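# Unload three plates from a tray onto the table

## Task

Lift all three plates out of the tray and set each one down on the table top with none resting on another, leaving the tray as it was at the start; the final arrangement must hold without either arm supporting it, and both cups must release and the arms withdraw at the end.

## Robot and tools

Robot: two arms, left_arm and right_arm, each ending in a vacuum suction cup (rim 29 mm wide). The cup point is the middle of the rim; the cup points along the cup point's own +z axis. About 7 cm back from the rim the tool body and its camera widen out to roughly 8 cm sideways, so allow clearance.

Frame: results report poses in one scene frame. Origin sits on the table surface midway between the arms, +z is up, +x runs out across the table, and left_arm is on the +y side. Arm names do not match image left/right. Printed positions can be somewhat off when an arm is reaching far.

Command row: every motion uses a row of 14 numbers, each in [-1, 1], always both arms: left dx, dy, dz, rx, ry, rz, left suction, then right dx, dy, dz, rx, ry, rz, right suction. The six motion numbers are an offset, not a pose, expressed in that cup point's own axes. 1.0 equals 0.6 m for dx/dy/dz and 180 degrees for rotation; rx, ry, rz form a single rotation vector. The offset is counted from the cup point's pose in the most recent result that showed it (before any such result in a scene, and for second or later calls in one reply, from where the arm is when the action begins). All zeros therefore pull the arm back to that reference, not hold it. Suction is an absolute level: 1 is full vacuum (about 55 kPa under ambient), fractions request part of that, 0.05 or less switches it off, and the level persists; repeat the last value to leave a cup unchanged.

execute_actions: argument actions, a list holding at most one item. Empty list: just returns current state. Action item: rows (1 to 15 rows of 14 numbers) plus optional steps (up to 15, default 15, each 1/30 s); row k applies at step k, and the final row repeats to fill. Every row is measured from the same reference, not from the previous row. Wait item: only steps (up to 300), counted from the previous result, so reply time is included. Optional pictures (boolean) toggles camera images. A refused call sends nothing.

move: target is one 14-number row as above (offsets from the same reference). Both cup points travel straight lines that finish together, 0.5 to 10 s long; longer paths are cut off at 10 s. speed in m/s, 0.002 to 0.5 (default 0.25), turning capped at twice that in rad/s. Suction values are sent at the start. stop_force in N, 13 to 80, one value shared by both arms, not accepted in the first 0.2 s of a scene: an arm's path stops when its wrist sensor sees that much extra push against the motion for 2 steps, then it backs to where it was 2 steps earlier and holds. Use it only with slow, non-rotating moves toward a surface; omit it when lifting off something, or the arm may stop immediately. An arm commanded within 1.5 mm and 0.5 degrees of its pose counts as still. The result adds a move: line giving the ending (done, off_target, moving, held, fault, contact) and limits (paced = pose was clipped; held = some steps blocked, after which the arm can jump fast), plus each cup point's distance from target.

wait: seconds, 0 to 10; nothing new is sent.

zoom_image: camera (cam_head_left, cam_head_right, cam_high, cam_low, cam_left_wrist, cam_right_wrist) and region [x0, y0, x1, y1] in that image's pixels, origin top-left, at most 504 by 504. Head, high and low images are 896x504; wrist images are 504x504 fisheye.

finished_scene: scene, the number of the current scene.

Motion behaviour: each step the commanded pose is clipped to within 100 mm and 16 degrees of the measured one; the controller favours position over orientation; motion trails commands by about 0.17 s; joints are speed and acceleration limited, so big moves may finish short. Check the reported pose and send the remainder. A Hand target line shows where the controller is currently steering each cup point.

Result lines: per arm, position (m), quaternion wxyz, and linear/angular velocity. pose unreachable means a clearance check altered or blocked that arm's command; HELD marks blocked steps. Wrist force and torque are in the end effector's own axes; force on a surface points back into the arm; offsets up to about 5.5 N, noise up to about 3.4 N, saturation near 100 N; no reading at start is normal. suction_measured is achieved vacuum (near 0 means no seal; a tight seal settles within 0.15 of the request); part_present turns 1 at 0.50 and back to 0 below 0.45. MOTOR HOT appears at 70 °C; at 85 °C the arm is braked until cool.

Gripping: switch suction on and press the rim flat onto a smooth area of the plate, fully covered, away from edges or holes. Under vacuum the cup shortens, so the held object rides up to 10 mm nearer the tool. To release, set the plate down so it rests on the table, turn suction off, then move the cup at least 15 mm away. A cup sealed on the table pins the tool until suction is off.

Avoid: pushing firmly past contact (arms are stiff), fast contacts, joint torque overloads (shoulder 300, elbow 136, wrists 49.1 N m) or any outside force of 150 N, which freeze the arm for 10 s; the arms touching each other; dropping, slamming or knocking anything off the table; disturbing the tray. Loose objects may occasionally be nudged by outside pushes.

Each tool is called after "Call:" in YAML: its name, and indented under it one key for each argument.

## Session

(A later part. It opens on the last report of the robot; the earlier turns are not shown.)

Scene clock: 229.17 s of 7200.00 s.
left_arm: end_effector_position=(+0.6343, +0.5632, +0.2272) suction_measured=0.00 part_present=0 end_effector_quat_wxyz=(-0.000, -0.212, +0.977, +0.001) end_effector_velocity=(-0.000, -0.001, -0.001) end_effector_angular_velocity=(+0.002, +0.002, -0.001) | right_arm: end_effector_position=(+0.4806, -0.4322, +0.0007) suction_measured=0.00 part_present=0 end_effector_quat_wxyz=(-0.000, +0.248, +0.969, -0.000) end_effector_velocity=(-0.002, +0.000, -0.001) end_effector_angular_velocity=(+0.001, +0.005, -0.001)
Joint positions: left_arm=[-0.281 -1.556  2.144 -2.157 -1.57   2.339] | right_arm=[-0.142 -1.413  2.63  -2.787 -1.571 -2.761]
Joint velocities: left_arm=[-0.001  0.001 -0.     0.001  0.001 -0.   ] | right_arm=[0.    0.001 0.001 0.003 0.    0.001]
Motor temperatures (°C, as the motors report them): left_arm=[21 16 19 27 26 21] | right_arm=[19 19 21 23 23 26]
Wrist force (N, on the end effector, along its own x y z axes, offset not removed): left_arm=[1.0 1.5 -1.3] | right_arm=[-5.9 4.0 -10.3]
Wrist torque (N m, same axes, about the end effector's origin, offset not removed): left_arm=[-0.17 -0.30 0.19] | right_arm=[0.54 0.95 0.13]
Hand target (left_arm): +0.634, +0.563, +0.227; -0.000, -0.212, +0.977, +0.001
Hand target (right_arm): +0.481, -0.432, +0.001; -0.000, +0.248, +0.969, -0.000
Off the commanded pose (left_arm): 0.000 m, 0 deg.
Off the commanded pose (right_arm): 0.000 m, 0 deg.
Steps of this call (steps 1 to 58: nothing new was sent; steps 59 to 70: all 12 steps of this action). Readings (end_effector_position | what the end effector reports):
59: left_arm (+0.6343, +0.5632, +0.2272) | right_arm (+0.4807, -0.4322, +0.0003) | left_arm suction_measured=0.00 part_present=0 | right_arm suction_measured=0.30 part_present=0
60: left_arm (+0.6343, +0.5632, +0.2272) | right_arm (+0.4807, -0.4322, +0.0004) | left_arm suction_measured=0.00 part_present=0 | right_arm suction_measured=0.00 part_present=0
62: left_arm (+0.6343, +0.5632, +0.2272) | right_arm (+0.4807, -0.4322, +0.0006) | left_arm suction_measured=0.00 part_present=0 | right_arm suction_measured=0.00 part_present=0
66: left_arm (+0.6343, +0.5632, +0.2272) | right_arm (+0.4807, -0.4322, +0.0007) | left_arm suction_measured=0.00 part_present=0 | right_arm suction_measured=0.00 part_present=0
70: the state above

Call:
move:
  target: [0,0,0,0,0,0,0, 0,0,-0.1738,0,0,0,0]
  speed: 0.25

Call:
move:
  target: [0,0,0,0,0,0,0, 0.0493,0.478,0.1283,0,0,0,0]
  speed: 0.4

Call:
move:
  target: [0,0,0,0,0,0,0, 0,0,0.0317,0,0,0,1]
  speed: 0.035
  stop_force: 18

Scene clock: 278.83 s of 7200.00 s.
left_arm: end_effector_position=(+0.6343, +0.5632, +0.2272) suction_measured=0.00 part_present=0 end_effector_quat_wxyz=(-0.000, -0.212, +0.977, +0.001) end_effector_velocity=(+0.001, -0.000, +0.001) end_effector_angular_velocity=(-0.001, -0.002, -0.000) | right_arm: end_effector_position=(+0.4806, -0.4322, +0.1048) suction_measured=0.00 part_present=0 end_effector_quat_wxyz=(+0.000, +0.248, +0.969, -0.000) end_effector_velocity=(-0.000, -0.000, +0.001) end_effector_angular_velocity=(+0.001, +0.002, +0.000)
Joint positions: left_arm=[-0.281 -1.556  2.144 -2.157 -1.57   2.339] | right_arm=[-0.142 -1.697  2.561 -2.435 -1.571 -2.761]
Joint velocities: left_arm=[-0.    -0.001 -0.001  0.     0.    -0.   ] | right_arm=[-0.001 -0.003 -0.002  0.007  0.001 -0.001]
Motor temperatures (°C, as the motors report them): left_arm=[21 16 19 27 26 21] | right_arm=[19 19 21 23 23 26]
Wrist force (N, on the end effector, along its own x y z axes, offset not removed): left_arm=[-0.4 1.1 0.0] | right_arm=[-3.4 5.7 6.3]
Wrist torque (N m, same axes, about the end effector's origin, offset not removed): left_arm=[-0.22 -0.17 0.23] | right_arm=[0.72 0.65 -0.06]
Hand target (left_arm): +0.634, +0.563, +0.227; -0.000, -0.212, +0.977, +0.001
Hand target (right_arm): +0.481, -0.432, +0.105; -0.000, +0.248, +0.969, -0.000
Off the commanded pose (left_arm): 0.000 m, 0 deg.
Off the commanded pose (right_arm): 0.000 m, 0 deg.
After step 90, 45.63 s passed at rest.
move: done

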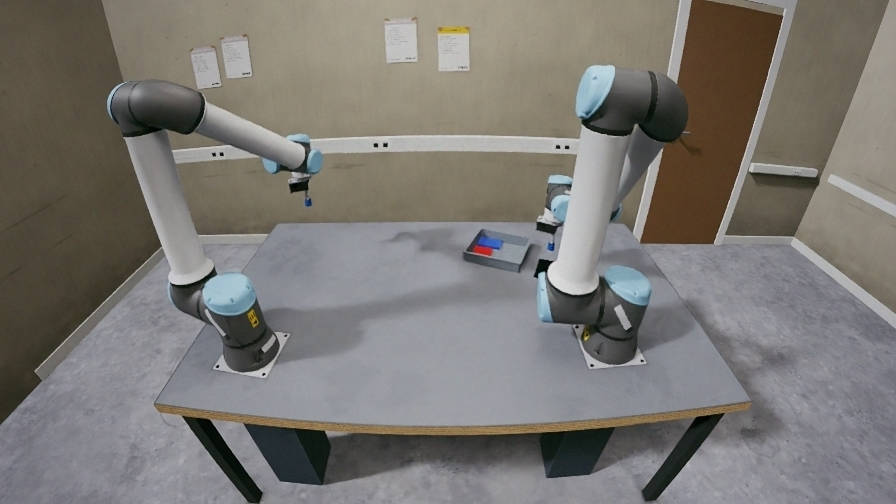

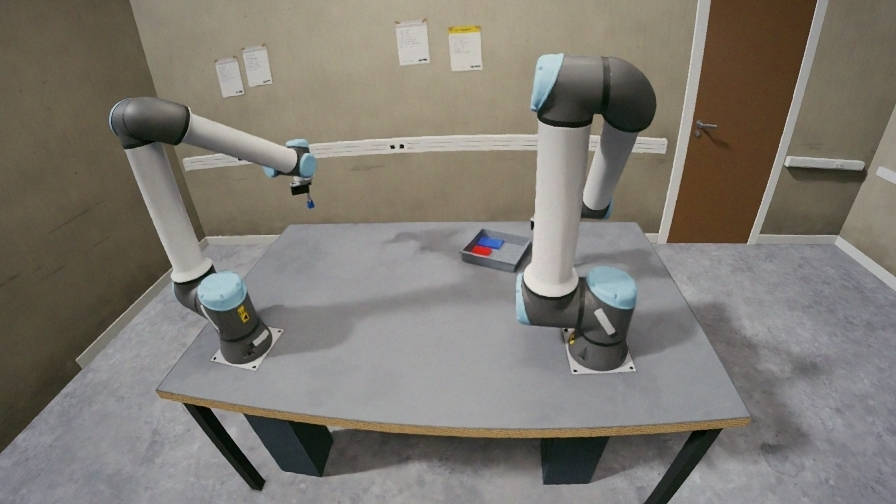

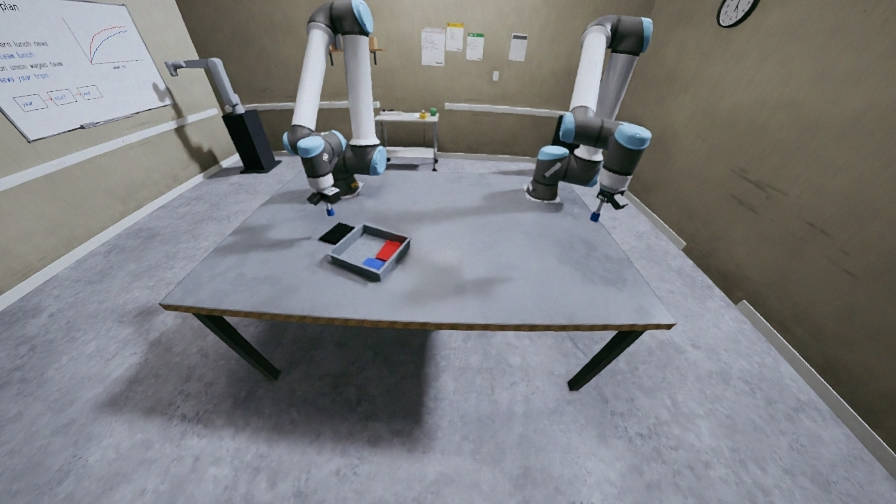

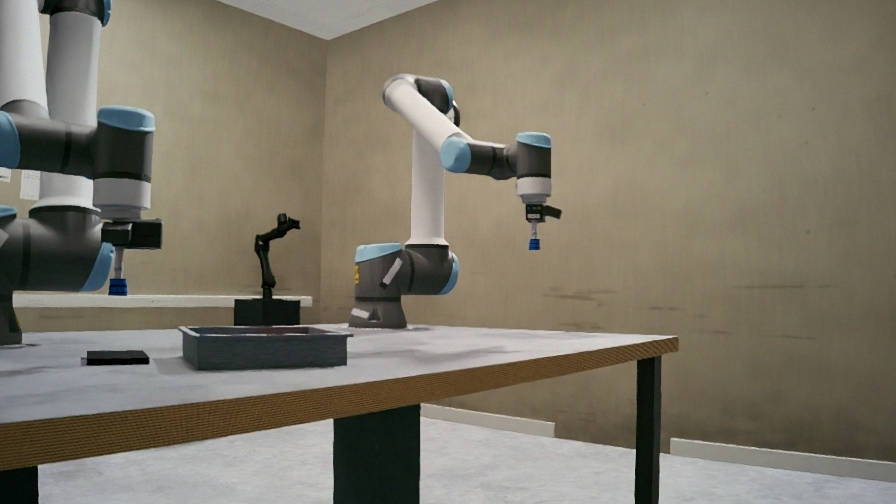

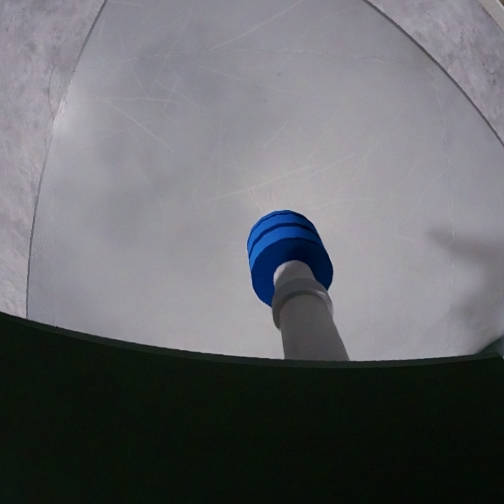

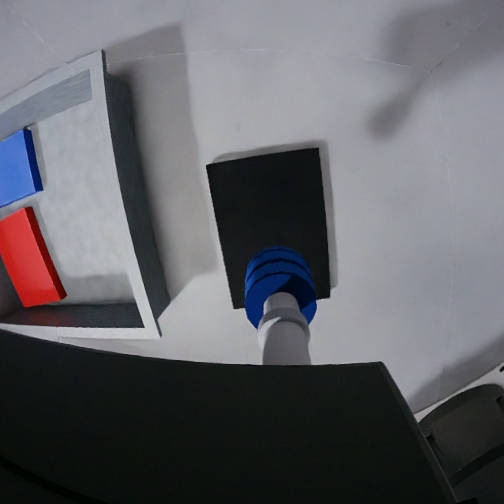

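Scene clock: 280.30 s of 7200.00 s.
left_arm: end_effector_position=(+0.6343, +0.5632, +0.2272) suction_measured=0.00 part_present=0 end_effector_quat_wxyz=(-0.000, -0.212, +0.977, +0.001) end_effector_velocity=(-0.001, -0.001, -0.001) end_effector_angular_velocity=(+0.001, +0.002, -0.003) | right_arm: end_effector_position=(+0.5929, -0.1667, +0.0280) suction_measured=0.00 part_present=0 end_effector_quat_wxyz=(+0.000, +0.248, +0.969, -0.000) end_effector_velocity=(+0.001, +0.001, -0.001) end_effector_angular_velocity=(-0.000, +0.000, +0.000)
Joint positions: left_arm=[-0.281 -1.556  2.144 -2.157 -1.57   2.339] | right_arm=[ 0.335 -1.216  2.208 -2.562 -1.571 -2.283]
Joint velocities: left_arm=[-0.003  0.     0.001  0.002  0.     0.   ] | right_arm=[ 0.001  0.003 -0.003  0.001  0.     0.   ]
Motor temperatures (°C, as the motors report them): left_arm=[21 16 19 27 26 21] | right_arm=[19 19 21 23 23 26]
Wrist force (N, on the end effector, along its own x y z axes, offset not removed): left_arm=[1.9 -0.8 1.2] | right_arm=[-0.5 3.9 -1.1]
Wrist torque (N m, same axes, about the end effector's origin, offset not removed): left_arm=[-0.50 -0.49 0.09] | right_arm=[0.47 0.33 -0.01]
Hand target (left_arm): +0.634, +0.563, +0.227; -0.000, -0.212, +0.977, +0.001
Hand target (right_arm): +0.593, -0.167, +0.028; +0.000, +0.248, +0.969, -0.000
Off the commanded pose (left_arm): 0.000 m, 0 deg.
Off the commanded pose (right_arm): 0.000 m, 0 deg.
move: done

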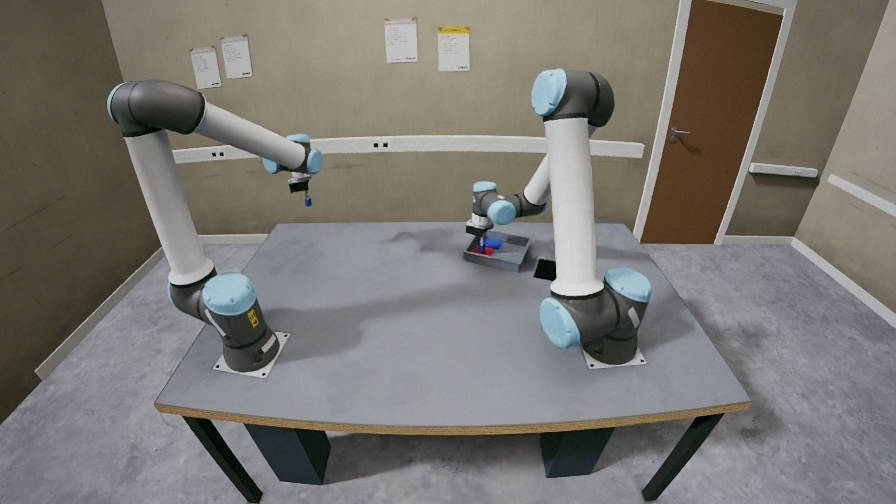

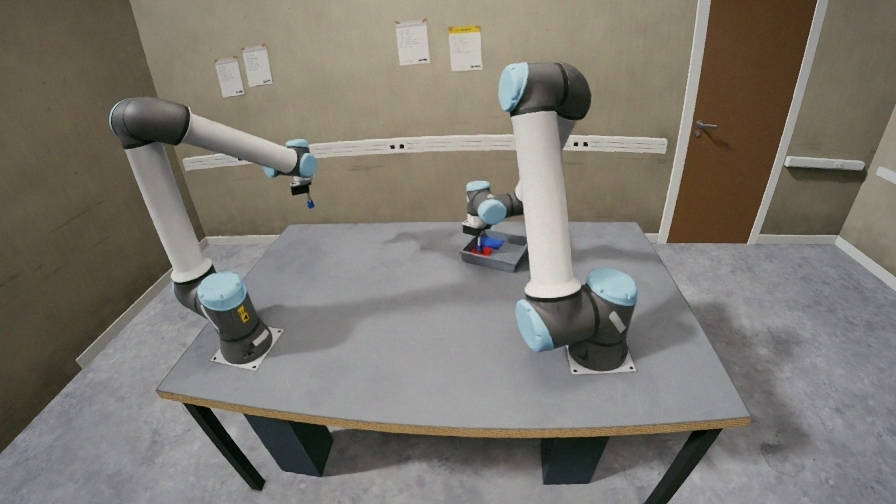

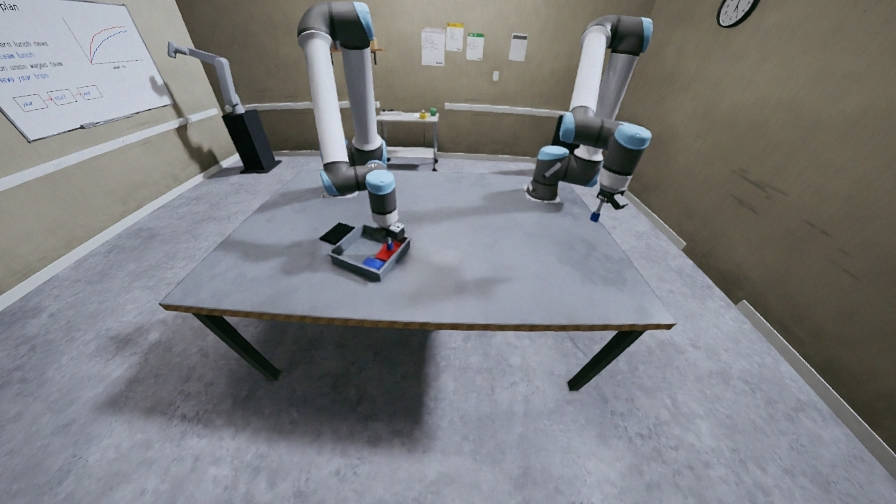

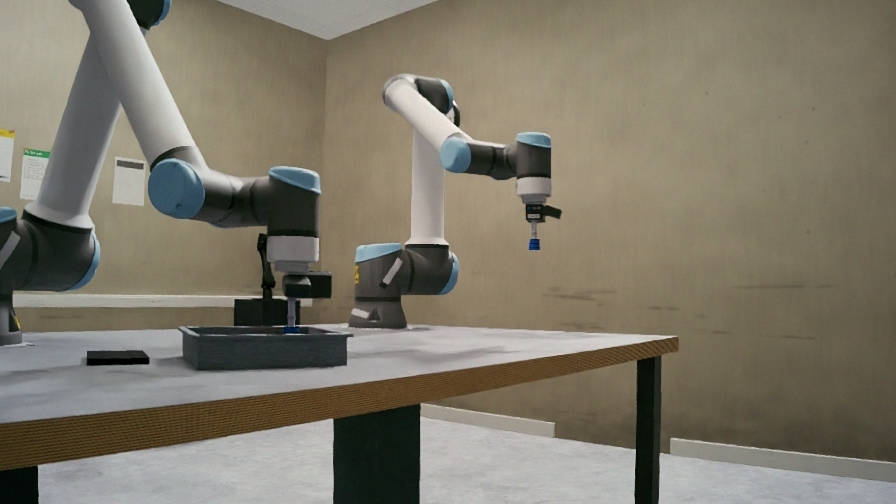

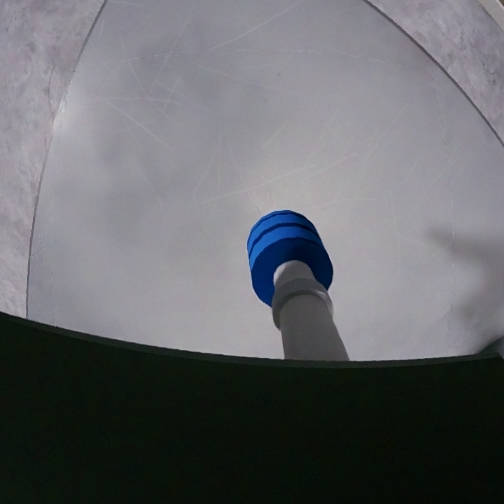

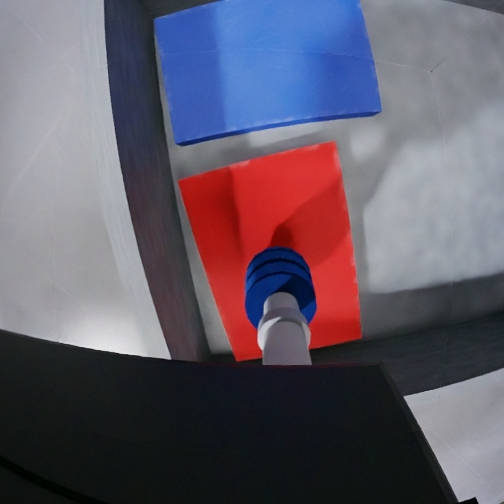

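Scene clock: 281.17 s of 7200.00 s.
left_arm: end_effector_position=(+0.6343, +0.5632, +0.2272) suction_measured=0.00 part_present=0 end_effector_quat_wxyz=(-0.000, -0.212, +0.977, +0.001) end_effector_velocity=(+0.002, +0.000, +0.003) end_effector_angular_velocity=(-0.001, -0.005, +0.001) | right_arm: end_effector_position=(+0.5929, -0.1667, +0.0092) suction_measured=0.43 part_present=0 end_effector_quat_wxyz=(+0.000, +0.248, +0.969, -0.000) end_effector_velocity=(-0.000, +0.000, -0.002) end_effector_angular_velocity=(-0.001, +0.000, +0.000)
Joint positions: left_arm=[-0.281 -1.556  2.144 -2.157 -1.57   2.339] | right_arm=[ 0.335 -1.184  2.214 -2.6   -1.571 -2.283]
Joint velocities: left_arm=[ 0.001 -0.002 -0.003 -0.     0.    -0.   ] | right_arm=[ 0.001  0.003  0.001 -0.004 -0.001  0.   ]
Motor temperatures (°C, as the motors report them): left_arm=[21 16 19 27 26 21] | right_arm=[19 19 21 23 23 26]
Wrist force (N, on the end effector, along its own x y z axes, offset not removed): left_arm=[-0.1 1.5 -0.2] | right_arm=[-4.4 -0.7 0.5]
Wrist torque (N m, same axes, about the end effector's origin, offset not removed): left_arm=[-0.18 -0.17 0.28] | right_arm=[-0.06 0.73 0.05]
Hand target (left_arm): +0.634, +0.563, +0.227; -0.000, -0.212, +0.977, +0.001
Hand target (right_arm): +0.593, -0.167, +0.009; +0.000, +0.248, +0.969, -0.000
Off the commanded pose (left_arm): 0.000 m, 0 deg.
Off the commanded pose (right_arm): 0.000 m, 0 deg.
move: done

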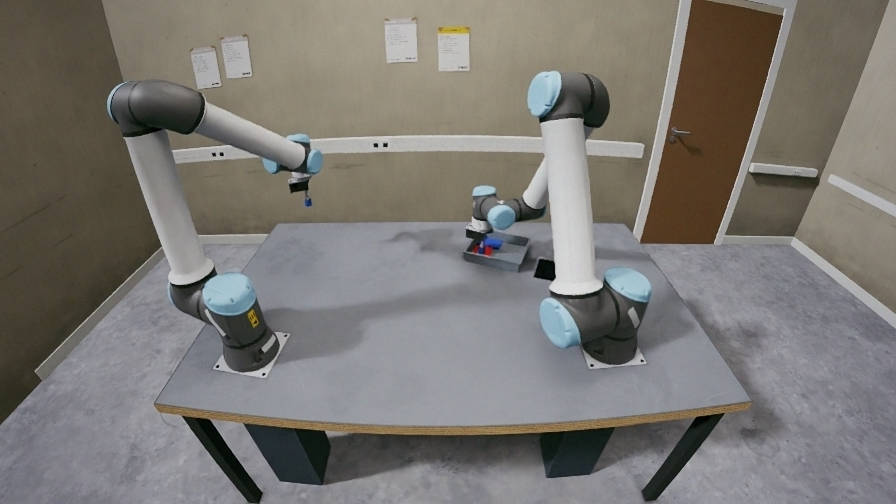

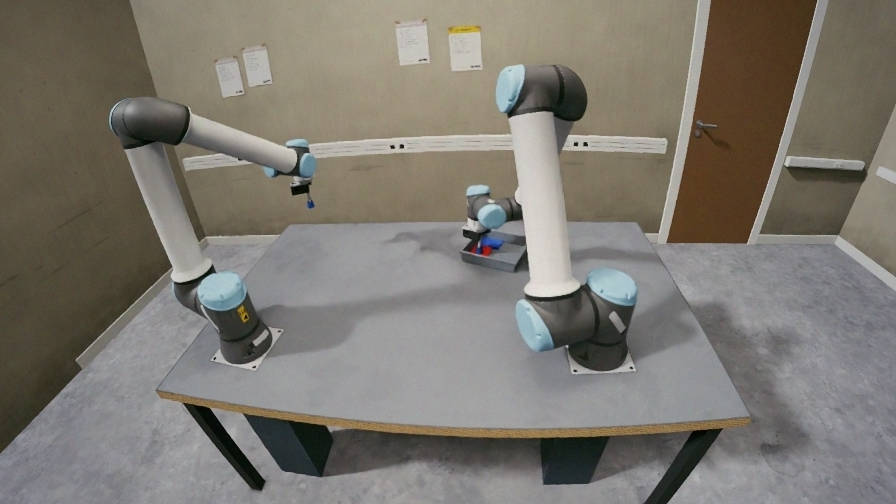

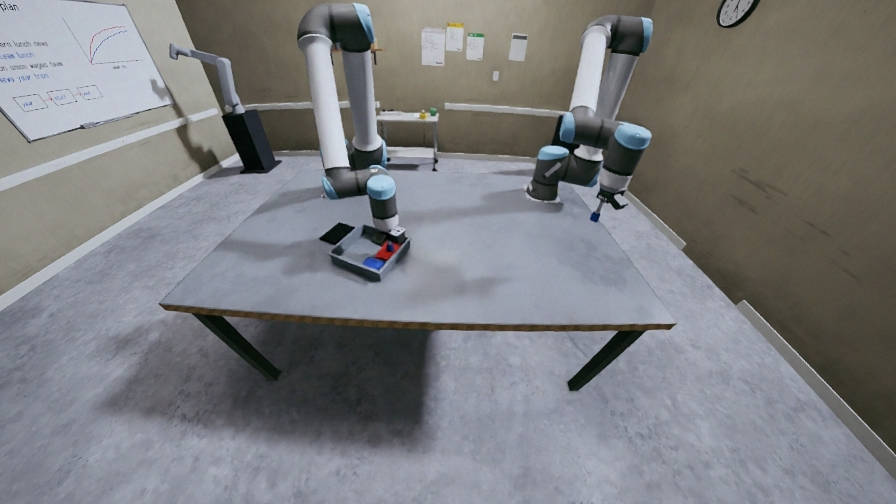

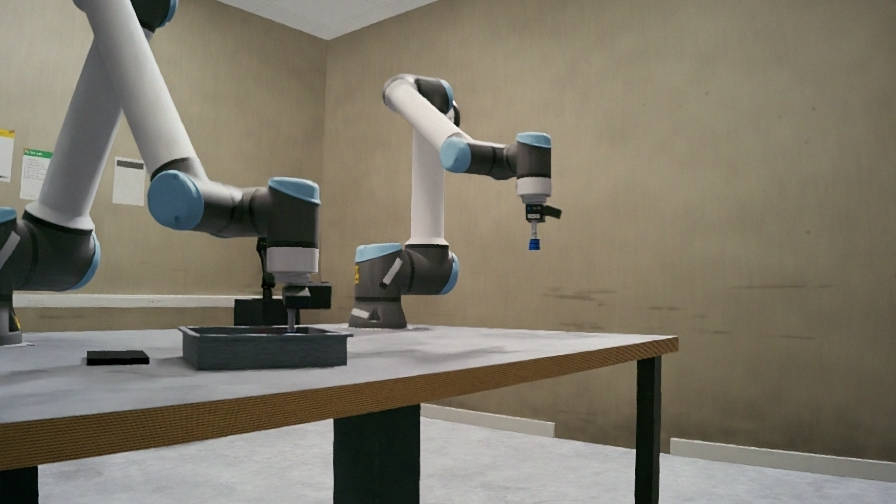

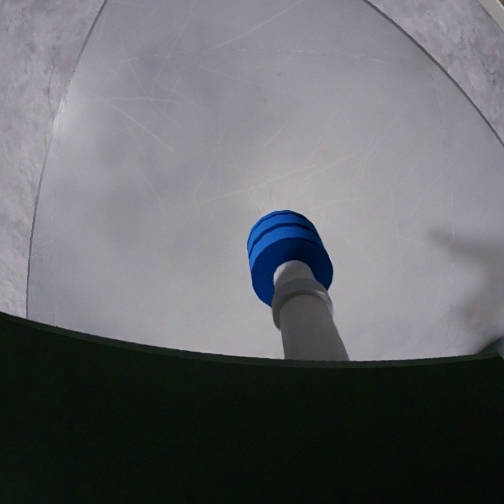

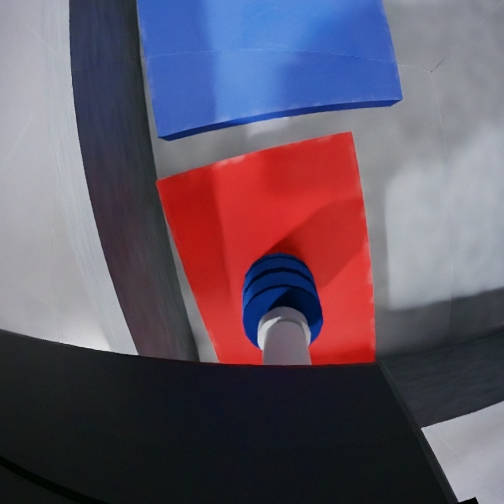

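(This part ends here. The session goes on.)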